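# Extract the pin from its block, place it on table

## Task

Draw the pin out of the hole in its block and lay it on the table top, well away from all blocks, resting there without the robot supporting it. The robot must not be holding any other loose object at the end. The pin's block is free-standing and must finish upright, no more than about a finger's width from its starting spot and turned roughly as before. Finally release the pin and move the gripper away. Nothing may be knocked or placed off the table.

## Robot and tools

Robot: a single arm with a two-finger parallel gripper. Joints from base outward are waist, shoulder, elbow, wrist pitch, wrist yaw, wrist roll, followed by the finger gap. Joint limits (rad): waist -2.880 to 2.880, shoulder 0.000 to 3.142, elbow 0.000 to 3.019, wrist pitch -1.693 to 1.571, wrist yaw -1.571 to 1.571, wrist roll -2.094 to 2.094. The elbow cannot quite straighten fully.

Frame: all poses are in the scene frame. Its origin sits on the table surface under the arm base; +z is up, and looking along +x, +y points left. The base may be slightly tilted against the table. Gripper axes: fingers extend along the gripper's +z and close/open along its y. end_effector_position is the midpoint between the finger pads, roughly 1 cm back from the tips. Reported hand position can be somewhat wrong, more so when reaching far, and motions commonly finish a centimetre or more off, usually low.

A row (used everywhere a pose is sent) is 8 numbers in this order: x, y, z (absolute position in metres, scene frame), qw, qx, qy, qz (absolute orientation quaternion, w first, scene frame), opening. Opening runs -1 (closed) to +1 (fully open, 0.094 m). Only one arm, so one row per step, not one per arm. To keep an orientation, repeat the intended quaternion in every row rather than copying the possibly drifted reported one.

Tools:
- execute_actions: argument actions is a list holding at most one item. An empty list just reports the state. An action item is {"rows": [...], "steps": n}: 1 to 15 rows, each an absolute pose row, applied one per control step (1/30 s); steps up to 15 (default 15); if fewer rows than steps, the final row repeats. A wait item is {"steps": n} with n up to 300, counted from the previous result, so thinking time is included. Optional pictures (boolean) toggles camera images. Any refused call sends nothing. A target further than 0.6 m from the last reported position along any gripper axis is refused.
- move: target is one absolute row (8 numbers as above); speed in m/s from 0.002 to 0.5, default 0.25 (rotation capped at twice that in rad/s). It drives a straight path of 0.5 to 10 s toward the target; paths needing longer are cut off at 10 s. Rotation takes the shorter direction. The path ignores obstacles, the gripper lags and can exceed the speed, especially with a nearly straight arm. Opening is applied at the start. Faster moves and targets set deeper past a contact hit and press harder. The result adds a move: line with the outcome (done, off_target, moving, held, fault) and the distance to target; limits=paced means the sent pose got clipped, limits=held means a clearance check blocked some steps, after which the arm may jump faster than speed.
- wait: seconds from 0 to 10; sends nothing new.
- zoom_image: camera (cam_head_left, cam_head_right, cam_wrist) and region [x0, y0, x1, y1] in image pixels, origin top-left, at most 504 by 504. All images are 504x504.
- finished_scene: scene is the number of the current scene; ends and grades it irreversibly. Answering without a tool call also ends things, so always call a tool.

Control behaviour: each step the commanded pose is clipped to within 70 mm and 16 degrees of the measured pose, then damped inverse kinematics moves the joints, favouring position over orientation. After an action ends, the arm only continues to the last clipped pose, so long trips need several actions; check the result and command the remainder. A Hand target line shows where the controller is currently heading. The simulation keeps running while the operator thinks; fingers still in motion keep moving.

Result lines: state gives end_effector_position and end_effector_quat_wxyz. Joint positions and Joint velocities follow the joint order above, then finger gap (m, m/s). grip_measured is the finger opening on the command scale; it may be offset by about 1 mm throughout. "pose unreachable" means the clearance check (which treats a mounting block or post under the base as arm) altered or stopped the command; HELD marks the affected steps. Joint torques are raw drive outputs with per-joint offsets, scale and noise, nonzero even in free air. FAULT lines mean the arm stopped. MOTOR HOT appears at 85 °C; at 100 °C an OVER-TEMPERATURE FAULT drops the arm, so avoid holding loads for long.

Gripping: to hold, keep commanding an opening below grip_measured; about 0.03 below grips firmly, smaller margins more gently. Pad force is roughly 50 to 62 N, less on very thin parts, with a brief spike on first contact. Something may occasionally tug the held part or shove a loose object.

Suggested order: look and zoom to locate the pin and block; approach from above with fingers open; close on the pin; lift slowly straight along the hole axis so the loose block is not dragged, tipped or shifted; carry the pin to open table well away from blocks; lower gently until it rests; open and retract upward. Avoid drops, slams, fast contacts, hard pushes and anything leaving the table.

Each tool is called as name(argument=value, ...) on one line, values as JSON.

## Session

execute_actions(actions=[])

Scene clock: 0.00 s of 4480.00 s.
end_effector_position=(+0.6472, -0.2869, +0.2572) grip_measured=+1.000 end_effector_quat_wxyz=(+0.375, +0.602, +0.679, -0.189)
Joint positions: [-0.528  1.487  1.199 -0.09   0.446  1.125  0.094]
Joint velocities: [-0.015 -0.015  0.002 -0.032 -0.037  0.007  0.   ]
Joint torques (N m, as the arm reports them, + toward a larger angle): no reading
Motor temperatures (°C, as the motors report them): [23 21 23 23 21 20]
Hand target: +0.652, -0.287, +0.256; +0.378, +0.601, +0.679, -0.187

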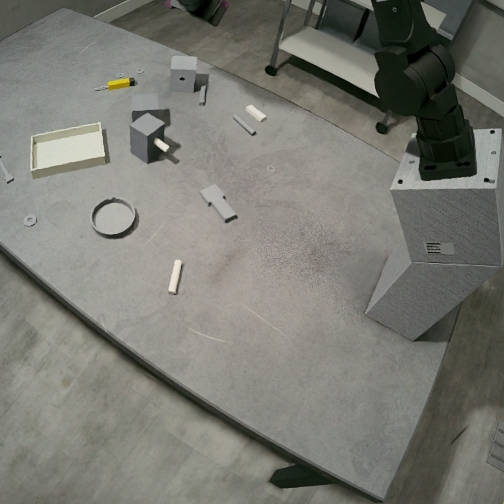

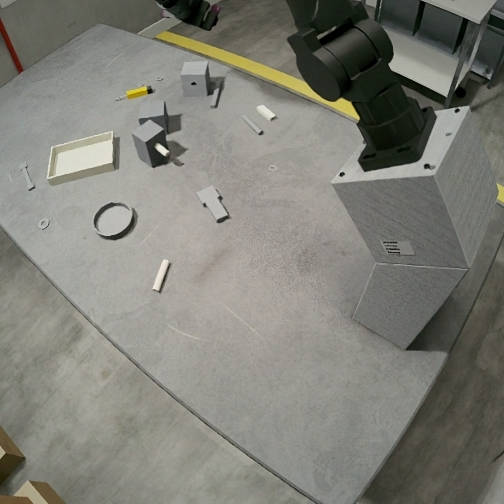

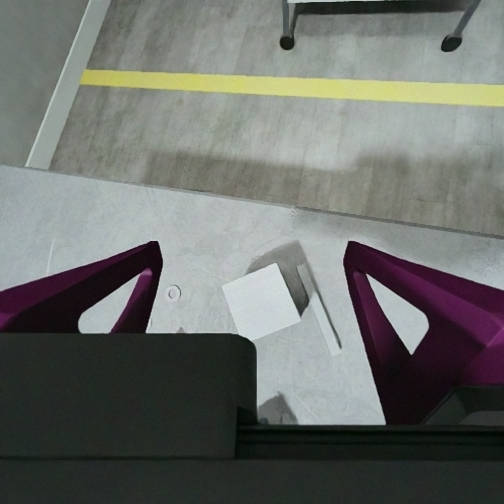

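move(target=[0.58,-0.05,0.25,0.13,0,0.991,0,1], speed=0.4)

zoom_image(camera="cam_head_left", region=[80,30,280,230])

Scene clock: 9.53 s of 4480.00 s.
end_effector_position=(+0.5663, -0.0568, +0.2336) grip_measured=+1.000 end_effector_quat_wxyz=(+0.114, +0.014, +0.993, -0.004)
Joint positions: [-0.33   1.244  0.962 -0.37  -0.135 -0.052  0.094]
Joint velocities: [ 0.005 -0.005  0.012  0.007 -0.007 -0.022  0.   ]
Joint torques (N m, as the arm reports them, + toward a larger angle): [ -1.04 -17.85   8.19   0.1   -0.18  -0.04]
Motor temperatures (°C, as the motors report them): [23 22 24 23 22 20]
Hand target: +0.582, -0.050, +0.246; +0.127, +0.001, +0.992, -0.000
Off the commanded pose: 0.022 m, 2 deg.
After step 90, 4.00 s passed at rest.
move: off_target

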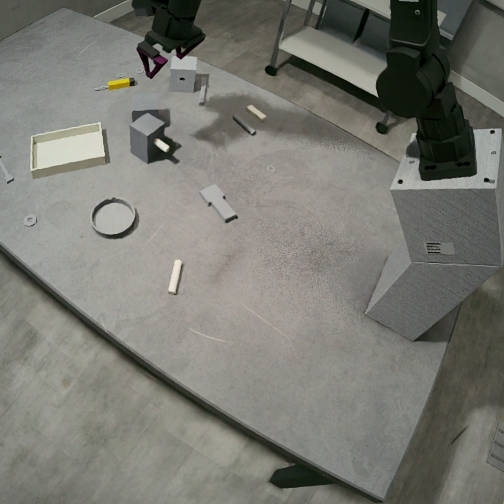

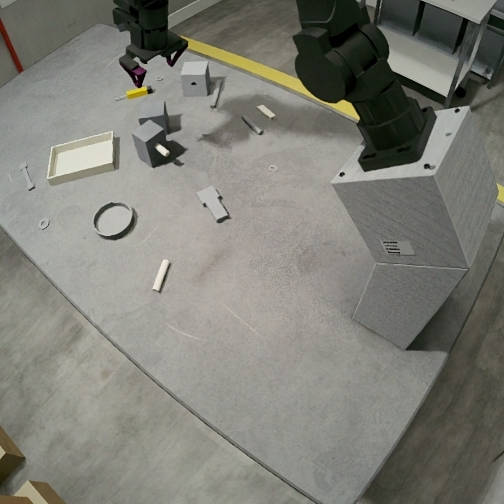

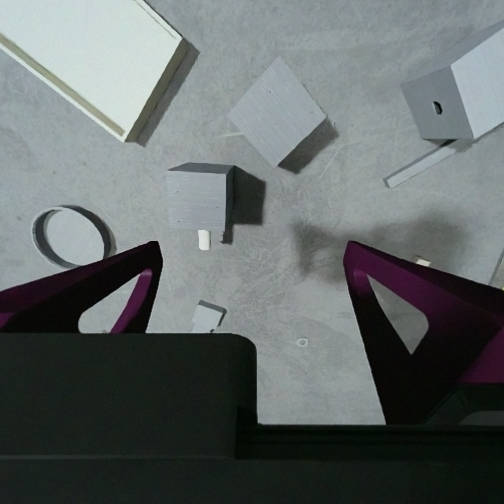

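Region (80, 30, 280, 230) of cam_head_left's 504x504 image, scaled by 2.520, with more detail than that image has.

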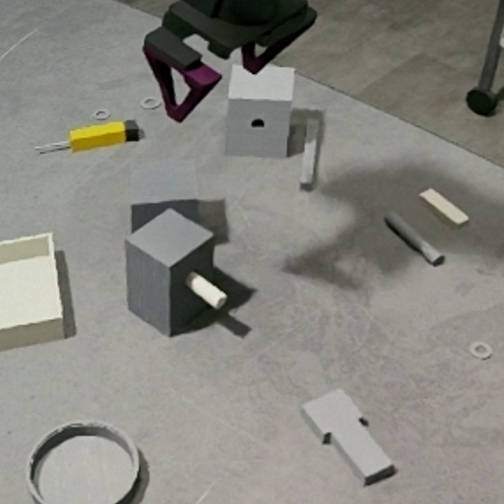

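move(target=[0.55,0.005,0.16,0.13,0,0.991,0,1])

Scene clock: 15.03 s of 4480.00 s.
end_effector_position=(+0.5501, +0.0043, +0.1618) grip_measured=+1.000 end_effector_quat_wxyz=(+0.125, -0.005, +0.992, +0.002)
Joint positions: [-0.175  1.386  0.898 -0.135 -0.027  0.006  0.094]
Joint velocities: [-0.015 -0.015  0.007 -0.012 -0.007 -0.066  0.   ]
Joint torques (N m, as the arm reports them, + toward a larger angle): [ -0.93 -15.99   3.92   1.15   0.11   0.17]
Motor temperatures (°C, as the motors report them): [23 22 25 23 22 20]
Hand target: +0.552, +0.004, +0.159; +0.130, +0.000, +0.991, +0.001
Off the commanded pose: 0.002 m, 1 deg.
After step 90, 1.57 s passed at rest.
move: done

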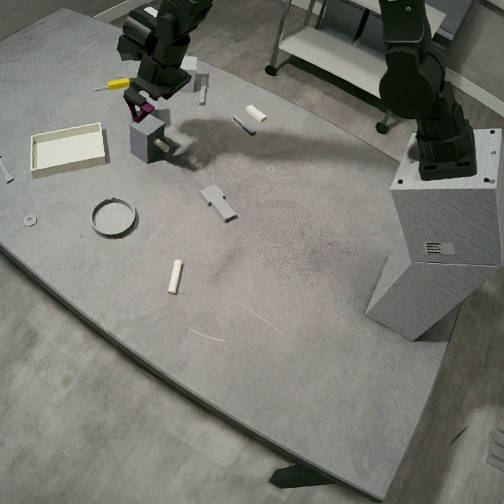

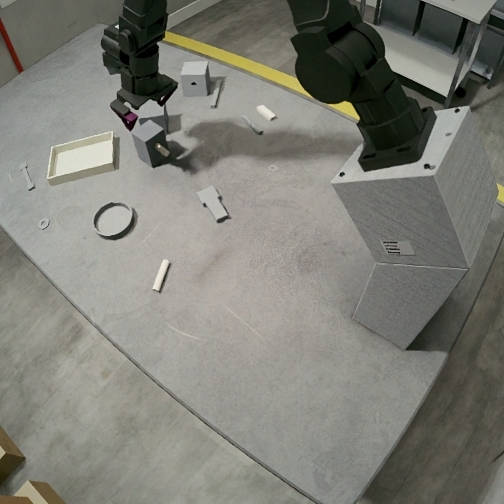

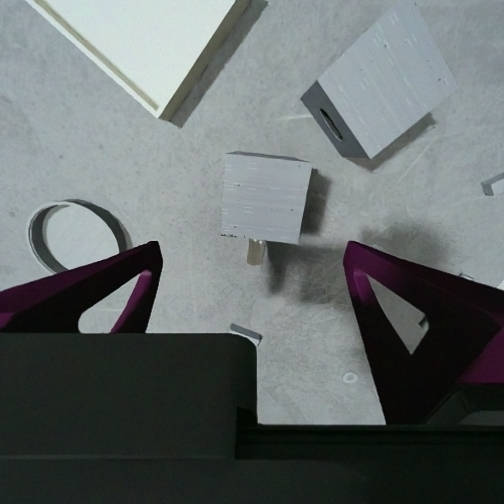

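move(target=[0.48,0.005,0.11,0.342,0.047,0.938,-0.017,1])

Scene clock: 20.93 s of 4480.00 s.
end_effector_position=(+0.4825, -0.0009, +0.1094) grip_measured=+1.000 end_effector_quat_wxyz=(+0.338, +0.045, +0.940, -0.020)
Joint positions: [-0.145  1.682  0.558  0.936  0.084  0.101  0.094]
Joint velocities: [-0.015  0.015  0.002 -0.012  0.007 -0.051  0.   ]
Joint torques (N m, as the arm reports them, + toward a larger angle): [  0.89 -12.5   -1.47   1.89   0.17   0.16]
Motor temperatures (°C, as the motors report them): [23 22 24 23 22 20]
Hand target: +0.481, +0.005, +0.108; +0.342, +0.048, +0.938, -0.014
Off the commanded pose: 0.006 m, 1 deg.
After step 90, 1.43 s passed at rest.
move: done

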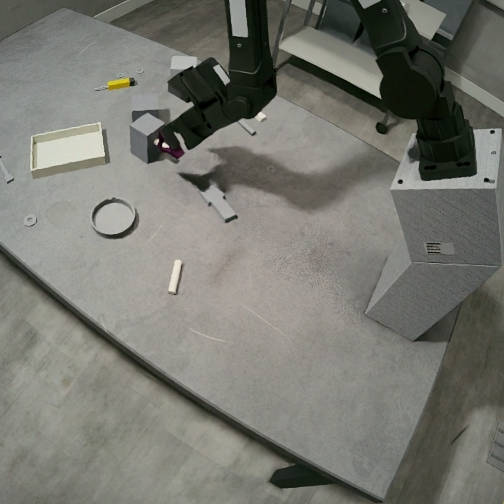

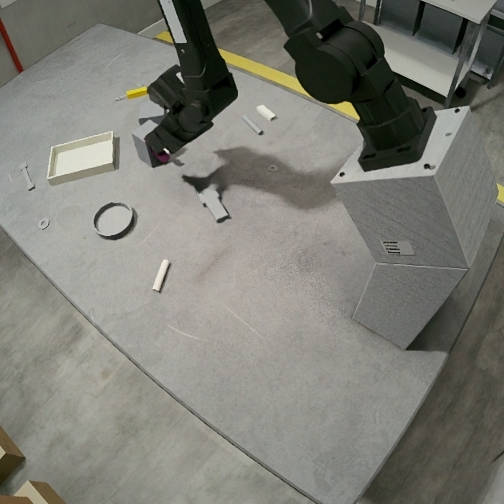

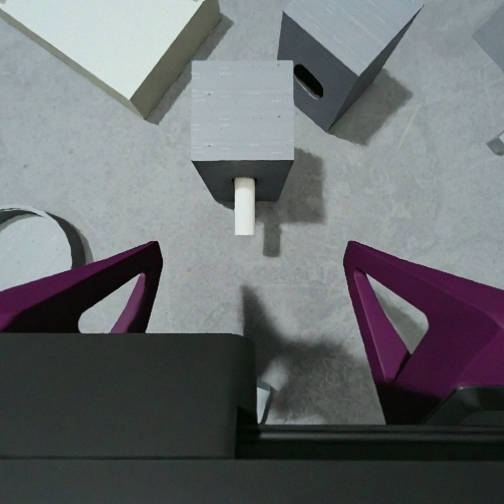

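move(target=[0.507,0.006,0.057,0.342,0.047,0.938,-0.017,-0.3], speed=0.1)

zoom_image(camera="cam_head_left", region=[110,90,210,190])

Scene clock: 27.27 s of 4480.00 s.
end_effector_position=(+0.5085, -0.0009, +0.0619) grip_measured=-0.298 end_effector_quat_wxyz=(+0.338, +0.046, +0.940, -0.021)
Joint positions: [-0.145  1.825  0.699  0.938  0.087  0.101  0.033]
Joint velocities: [-0.015 -0.005  0.012  0.022  0.066 -0.007  0.001]
Joint torques (N m, as the arm reports them, + toward a larger angle): [  0.94 -12.86  -0.75   2.     0.16   0.1 ]
Motor temperatures (°C, as the motors report them): [23 22 24 23 22 20]
Hand target: +0.508, +0.005, +0.057; +0.342, +0.047, +0.938, -0.017
Off the commanded pose: 0.009 m, 1 deg.
After step 90, 2.43 s passed at rest.
move: done

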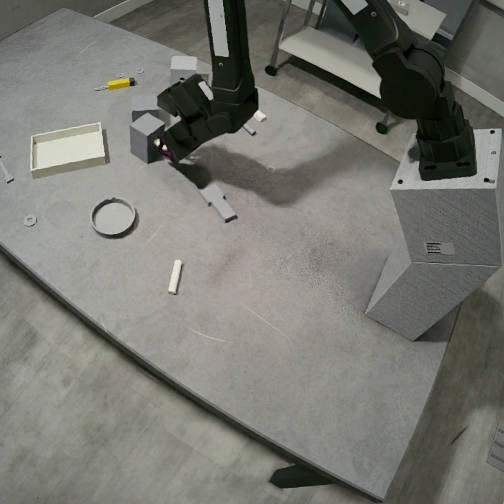

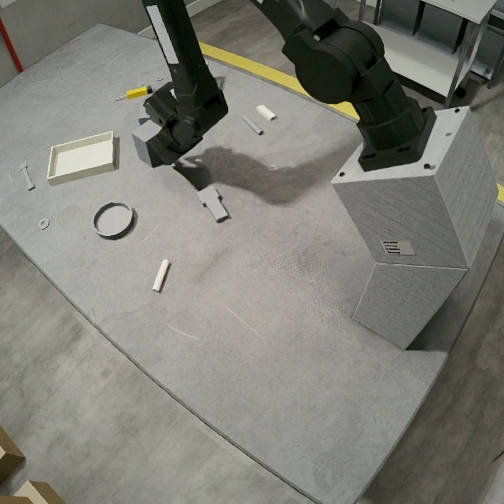

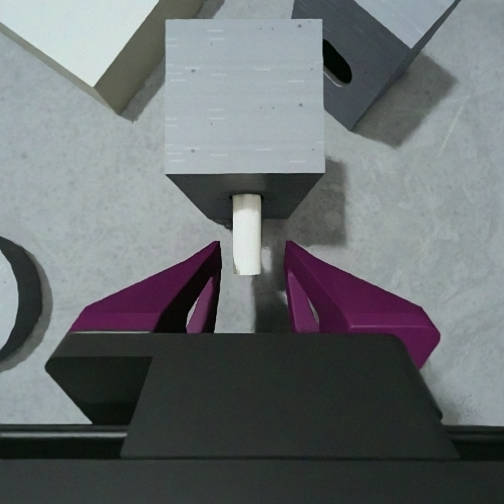

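Region (110, 90, 210, 190) of cam_head_left's 504x504 image, scaled by 5.040, with more detail than that image has.

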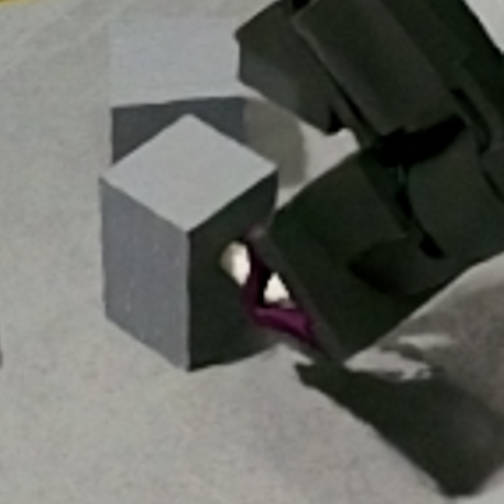

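move(target=[0.512,0.009,0.051,0.342,0.047,0.938,-0.017,-0.55], speed=0.03)

Scene clock: 30.77 s of 4480.00 s.
end_effector_position=(+0.5162, +0.0022, +0.0592) grip_measured=-0.548 end_effector_quat_wxyz=(+0.344, +0.046, +0.938, -0.021)
Joint positions: [-0.138  1.835  0.72   0.939  0.094  0.101  0.021]
Joint velocities: [-0.015 -0.015 -0.012  0.002 -0.007  0.066  0.   ]
Joint torques (N m, as the arm reports them, + toward a larger angle): [  0.77 -12.96  -0.69   1.76   0.19   0.12]
Motor temperatures (°C, as the motors report them): [23 22 24 23 22 20]
Hand target: +0.512, +0.009, +0.051; +0.342, +0.047, +0.938, -0.017
Off the commanded pose: 0.011 m, 1 deg.
move: off_target

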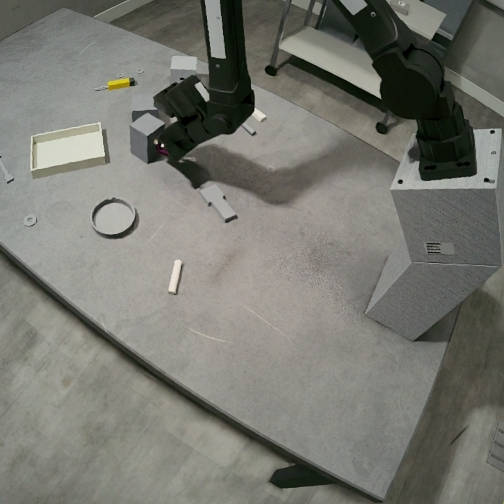

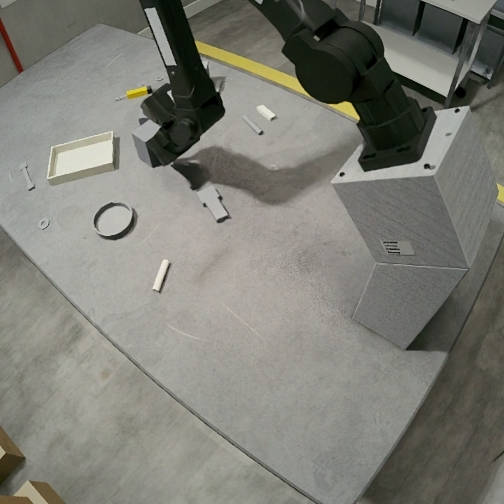

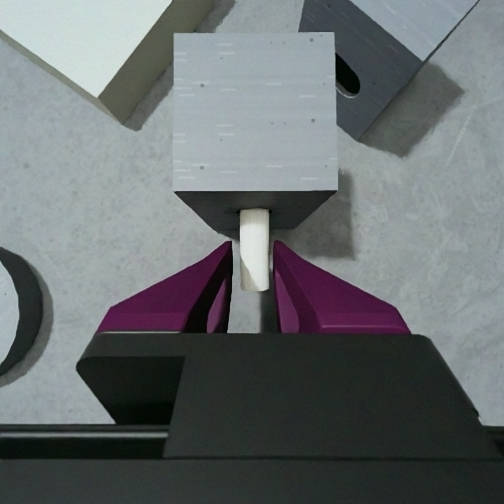

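execute_actions(actions=[{"rows":[[0.514,0.005,0.057,0.342,0.047,0.938,-0.017,-0.76]]}], pictures=false)

move(target=[0.498,0.009,0.064,0.342,0.047,0.938,-0.017,-0.76], speed=0.02)

Scene clock: 37.90 s of 4480.00 s.
end_effector_position=(+0.5162, +0.0022, +0.0592) grip_measured=-0.728 end_effector_quat_wxyz=(+0.344, +0.046, +0.938, -0.021)
Joint positions: [-0.138  1.835  0.72   0.939  0.094  0.101  0.013]
Joint velocities: [-0.015 -0.005 -0.002 -0.007 -0.007  0.007  0.   ]
Joint torques (N m, as the arm reports them, + toward a larger angle): [  0.2  -14.24  -1.36   1.51  -0.16   0.11]
Motor temperatures (°C, as the motors report them): [23 22 24 23 22 20]
Hand target: +0.514, +0.005, +0.057; +0.342, +0.047, +0.938, -0.017
Off the commanded pose: 0.004 m, 1 deg.
Steps of this call (steps 1 to 90: nothing new was sent; then 3.63 s passed at rest; steps 91 to 105: all 15 steps of this action). Readings (end_effector_position):
91: (+0.5162, +0.0022, +0.0592)
92: (+0.5162, +0.0022, +0.0592)
94: (+0.5162, +0.0022, +0.0592)
98: (+0.5162, +0.0022, +0.0592)
105: the state above

Scene clock: 39.40 s of 4480.00 s.
end_effector_position=(+0.4997, +0.0020, +0.0603) grip_measured=-0.728 end_effector_quat_wxyz=(+0.336, +0.045, +0.940, -0.023)
Joint positions: [-0.137  1.835  0.683  0.959  0.097  0.101  0.013]
Joint velocities: [ 0.015 -0.005 -0.022 -0.012  0.051  0.022 -0.001]
Joint torques (N m, as the arm reports them, + toward a larger angle): [  0.64 -14.86  -2.67   1.92   0.17   0.11]
Motor temperatures (°C, as the motors report them): [23 22 24 23 22 20]
Hand target: +0.498, +0.009, +0.064; +0.342, +0.047, +0.938, -0.017
Off the commanded pose: 0.008 m, 1 deg.
move: done

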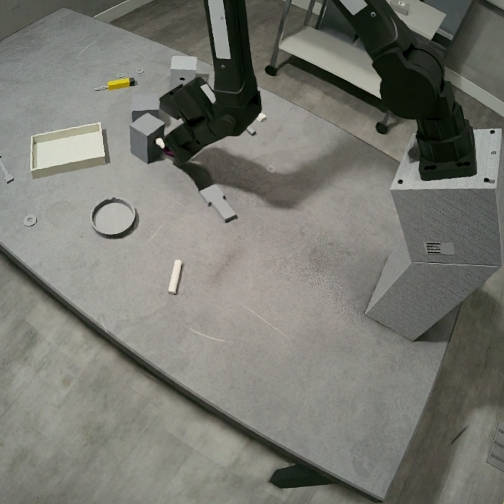

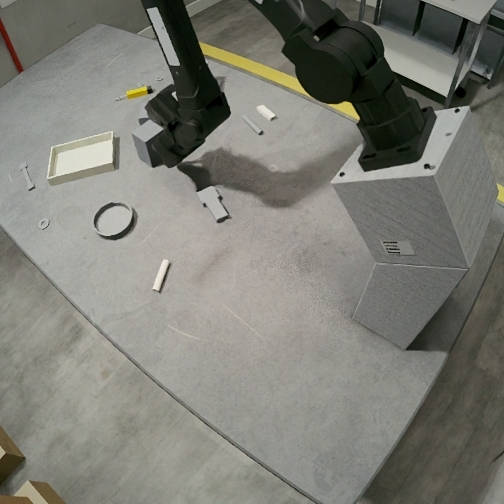

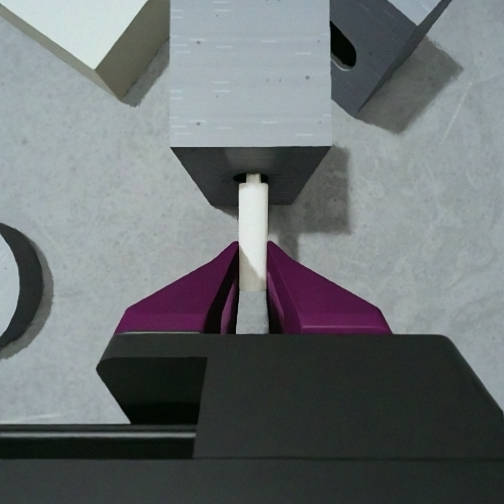

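move(target=[0.483,0.013,0.058,0.346,0.047,0.937,-0.017,-0.76], speed=0.02)

Scene clock: 44.20 s of 4480.00 s.
end_effector_position=(+0.4943, +0.0047, +0.0620) grip_measured=-0.728 end_effector_quat_wxyz=(+0.349, +0.046, +0.936, -0.024)
Joint positions: [-0.128  1.853  0.666  1.022  0.11   0.102  0.013]
Joint velocities: [-0.015 -0.005 -0.007  0.012 -0.051 -0.022  0.   ]
Joint torques (N m, as the arm reports them, + toward a larger angle): [  1.1  -12.94  -3.18   2.16   0.11   0.14]
Motor temperatures (°C, as the motors report them): [23 22 24 24 22 20]
Hand target: +0.483, +0.013, +0.058; +0.346, +0.047, +0.937, -0.017
Off the commanded pose: 0.015 m, 1 deg.
After step 90, 0.53 s passed at rest.
move: off_target

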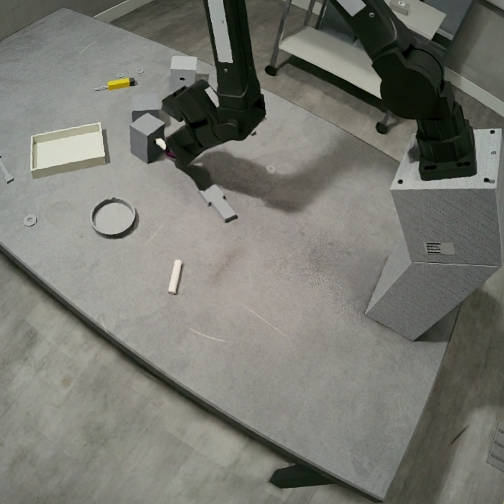

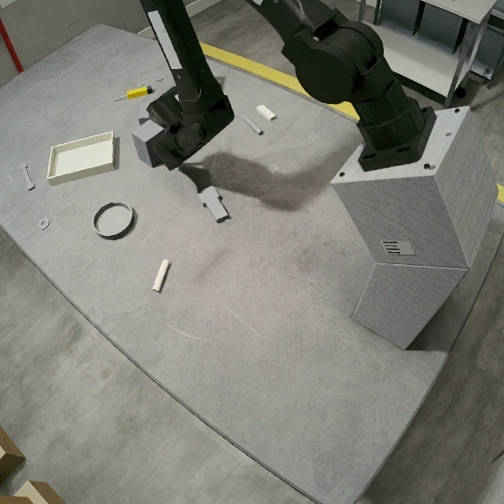

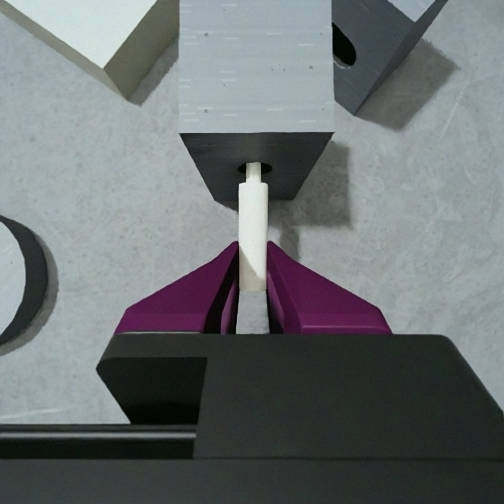

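move(target=[0.468,0.014,0.052,0.34,0.047,0.939,-0.017,-0.76], speed=0.025)

Scene clock: 51.03 s of 4480.00 s.
end_effector_position=(+0.4818, +0.0080, +0.0577) grip_measured=-0.728 end_effector_quat_wxyz=(+0.347, +0.045, +0.937, -0.022)
Joint positions: [-0.12   1.879  0.648  1.062  0.112  0.102  0.013]
Joint velocities: [ 0.005 -0.005 -0.012  0.007 -0.066 -0.022  0.001]
Joint torques (N m, as the arm reports them, + toward a larger angle): [  1.63 -11.61  -3.65   1.94   0.17   0.19]
Motor temperatures (°C, as the motors report them): [23 22 24 24 22 20]
Hand target: +0.468, +0.014, +0.052; +0.340, +0.047, +0.939, -0.017
Off the commanded pose: 0.016 m, 1 deg.
After step 90, 2.37 s passed at rest.
move: off_target

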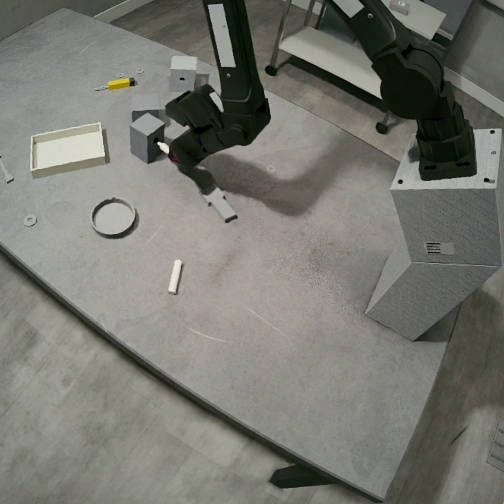

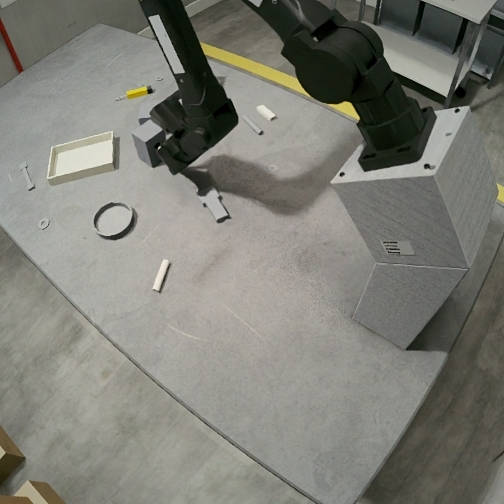

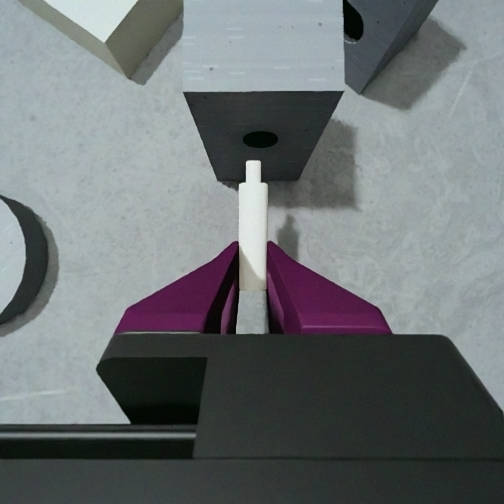

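move(target=[0.37,-0.07,0.035,0.342,0.047,0.938,-0.017,-0.76], speed=0.15)

move(target=[0.37,-0.07,0.009,0.342,0.047,0.938,-0.017,-0.76], speed=0.04)

Scene clock: 56.20 s of 4480.00 s.
end_effector_position=(+0.3823, -0.0686, +0.0313) grip_measured=-0.728 end_effector_quat_wxyz=(+0.348, +0.050, +0.936, -0.015)
Joint positions: [-0.333  2.168  0.552  1.449 -0.106  0.081  0.013]
Joint velocities: [ 0.005 -0.005 -0.017  0.017  0.022 -0.037 -0.   ]
Joint torques (N m, as the arm reports them, + toward a larger angle): [ -2.23 -10.49  -7.52   2.06  -0.17  -0.07]
Motor temperatures (°C, as the motors report them): [23 22 24 24 22 20]
Hand target: +0.370, -0.069, +0.034; +0.342, +0.046, +0.938, -0.018
Off the commanded pose: 0.013 m, 1 deg.
After step 90, 0.87 s passed at rest.
move: off_target

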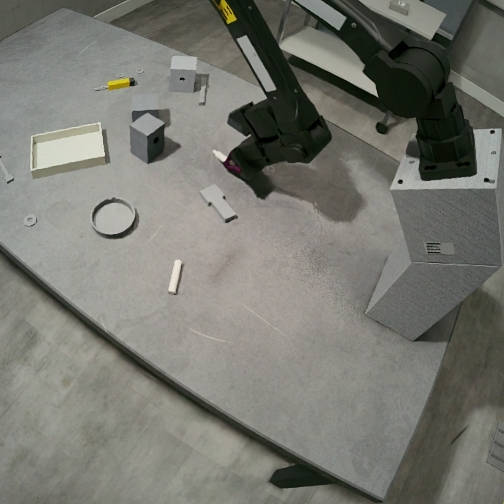

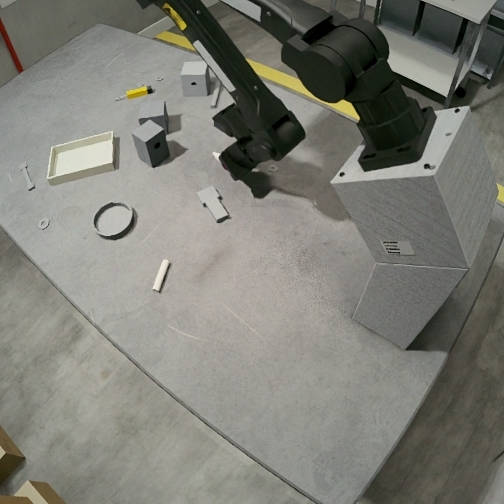

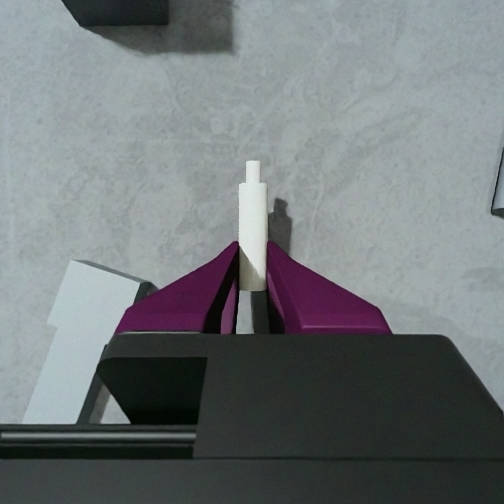

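Scene clock: 57.07 s of 4480.00 s.
end_effector_position=(+0.3739, -0.0696, +0.0164) grip_measured=-0.728 end_effector_quat_wxyz=(+0.343, +0.051, +0.938, -0.015)
Joint positions: [-0.333  2.22   0.577  1.464 -0.106  0.081  0.013]
Joint velocities: [-0.005 -0.005  0.007 -0.002 -0.037 -0.037 -0.001]
Joint torques (N m, as the arm reports them, + toward a larger angle): [-2.   -8.72 -4.02  1.9   0.05  0.02]
Motor temperatures (°C, as the motors report them): [23 22 24 24 22 20]
Hand target: +0.370, -0.070, +0.009; +0.342, +0.047, +0.938, -0.017
Off the commanded pose: 0.008 m, 0 deg.
move: done

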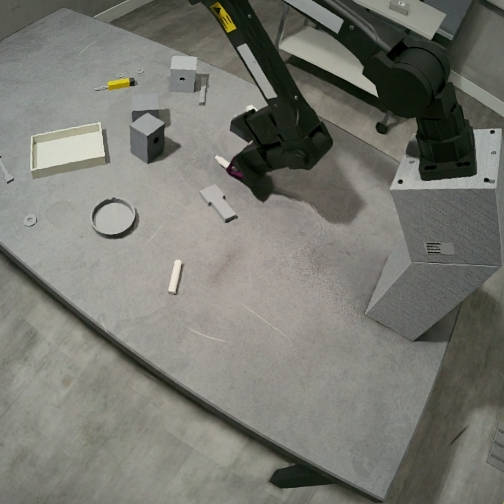

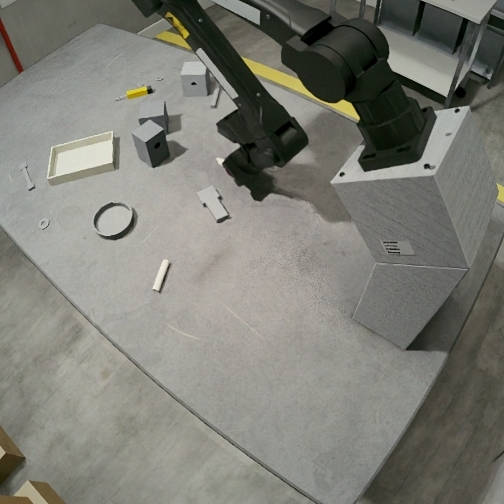

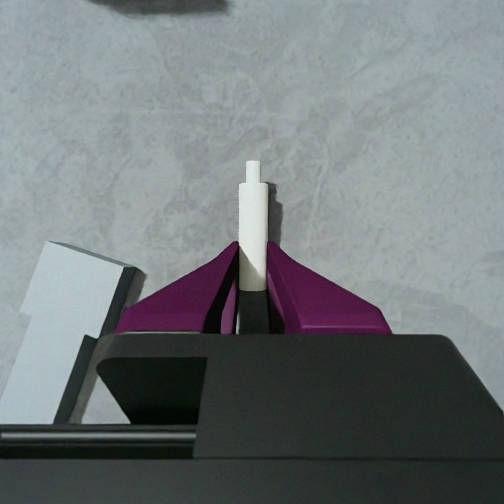

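execute_actions(actions=[{"rows":[[0.37,-0.07,0.006,0.342,0.047,0.938,-0.017,-0.76],[0.37,-0.07,0.006,0.342,0.047,0.938,-0.017,-0.76],[0.37,-0.07,0.006,0.342,0.047,0.938,-0.017,-0.76],[0.37,-0.07,0.006,0.342,0.047,0.938,-0.017,-0.76],[0.37,-0.07,0.006,0.342,0.047,0.938,-0.017,-0.45]]}], pictures=false)

move(target=[0.37,-0.07,0.16,0.26,0.047,0.964,-0.017,-0.4])

Scene clock: 63.60 s of 4480.00 s.
end_effector_position=(+0.3754, -0.0695, +0.0165) grip_measured=-0.452 end_effector_quat_wxyz=(+0.346, +0.050, +0.937, -0.015)
Joint positions: [-0.333  2.224  0.58   1.474 -0.107  0.081  0.026]
Joint velocities: [-0.005 -0.005 -0.012 -0.007 -0.066 -0.11   0.001]
Joint torques (N m, as the arm reports them, + toward a larger angle): [-2.12 -8.76 -3.73  1.44  0.11 -0.03]
Motor temperatures (°C, as the motors report them): [23 22 24 24 22 20]
Hand target: +0.370, -0.070, +0.006; +0.342, +0.047, +0.938, -0.017
Off the commanded pose: 0.012 m, 1 deg.
Steps of this call (steps 1 to 90: nothing new was sent; then 3.03 s passed at rest; steps 91 to 105: all 15 steps of this action). Readings (end_effector_position):
91: (+0.3741, -0.0696, +0.0162)
92: (+0.3740, -0.0696, +0.0163)
94: (+0.3740, -0.0696, +0.0162)
98: (+0.3754, -0.0695, +0.0165)
105: the state above

Scene clock: 65.00 s of 4480.00 s.
end_effector_position=(+0.3795, -0.0646, +0.1654) grip_measured=-0.402 end_effector_quat_wxyz=(+0.277, +0.046, +0.960, -0.015)
Joint positions: [-0.387  1.469  0.287  0.863 -0.165  0.036  0.028]
Joint velocities: [-0.005 -0.015  0.002 -0.002  0.007 -0.037  0.   ]
Joint torques (N m, as the arm reports them, + toward a larger angle): [-2.59 -9.68 -2.55  0.54 -0.19 -0.02]
Motor temperatures (°C, as the motors report them): [23 22 24 24 22 20]
Hand target: +0.367, -0.068, +0.160; +0.260, +0.047, +0.964, -0.018
Off the commanded pose: 0.012 m, 2 deg.
move: off_target

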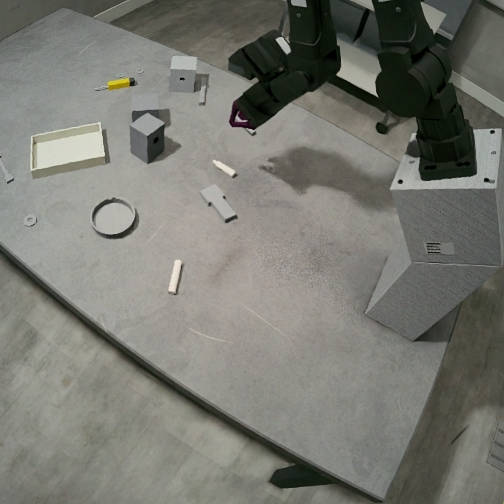

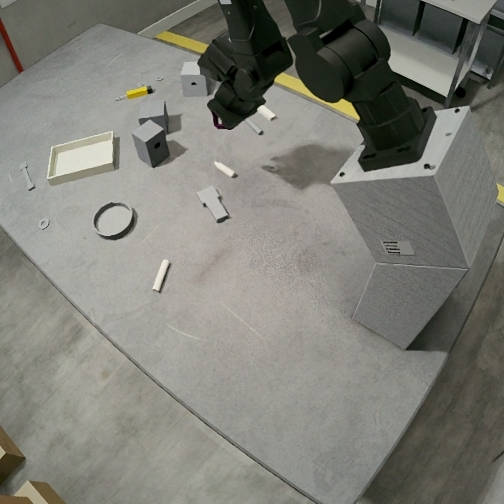

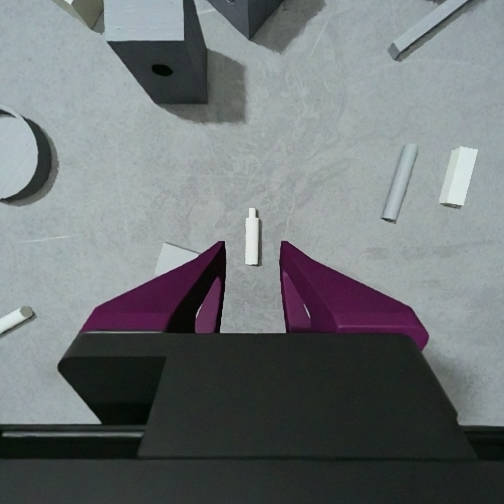

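finished_scene(scene=1)

The scene is finished: the task was done.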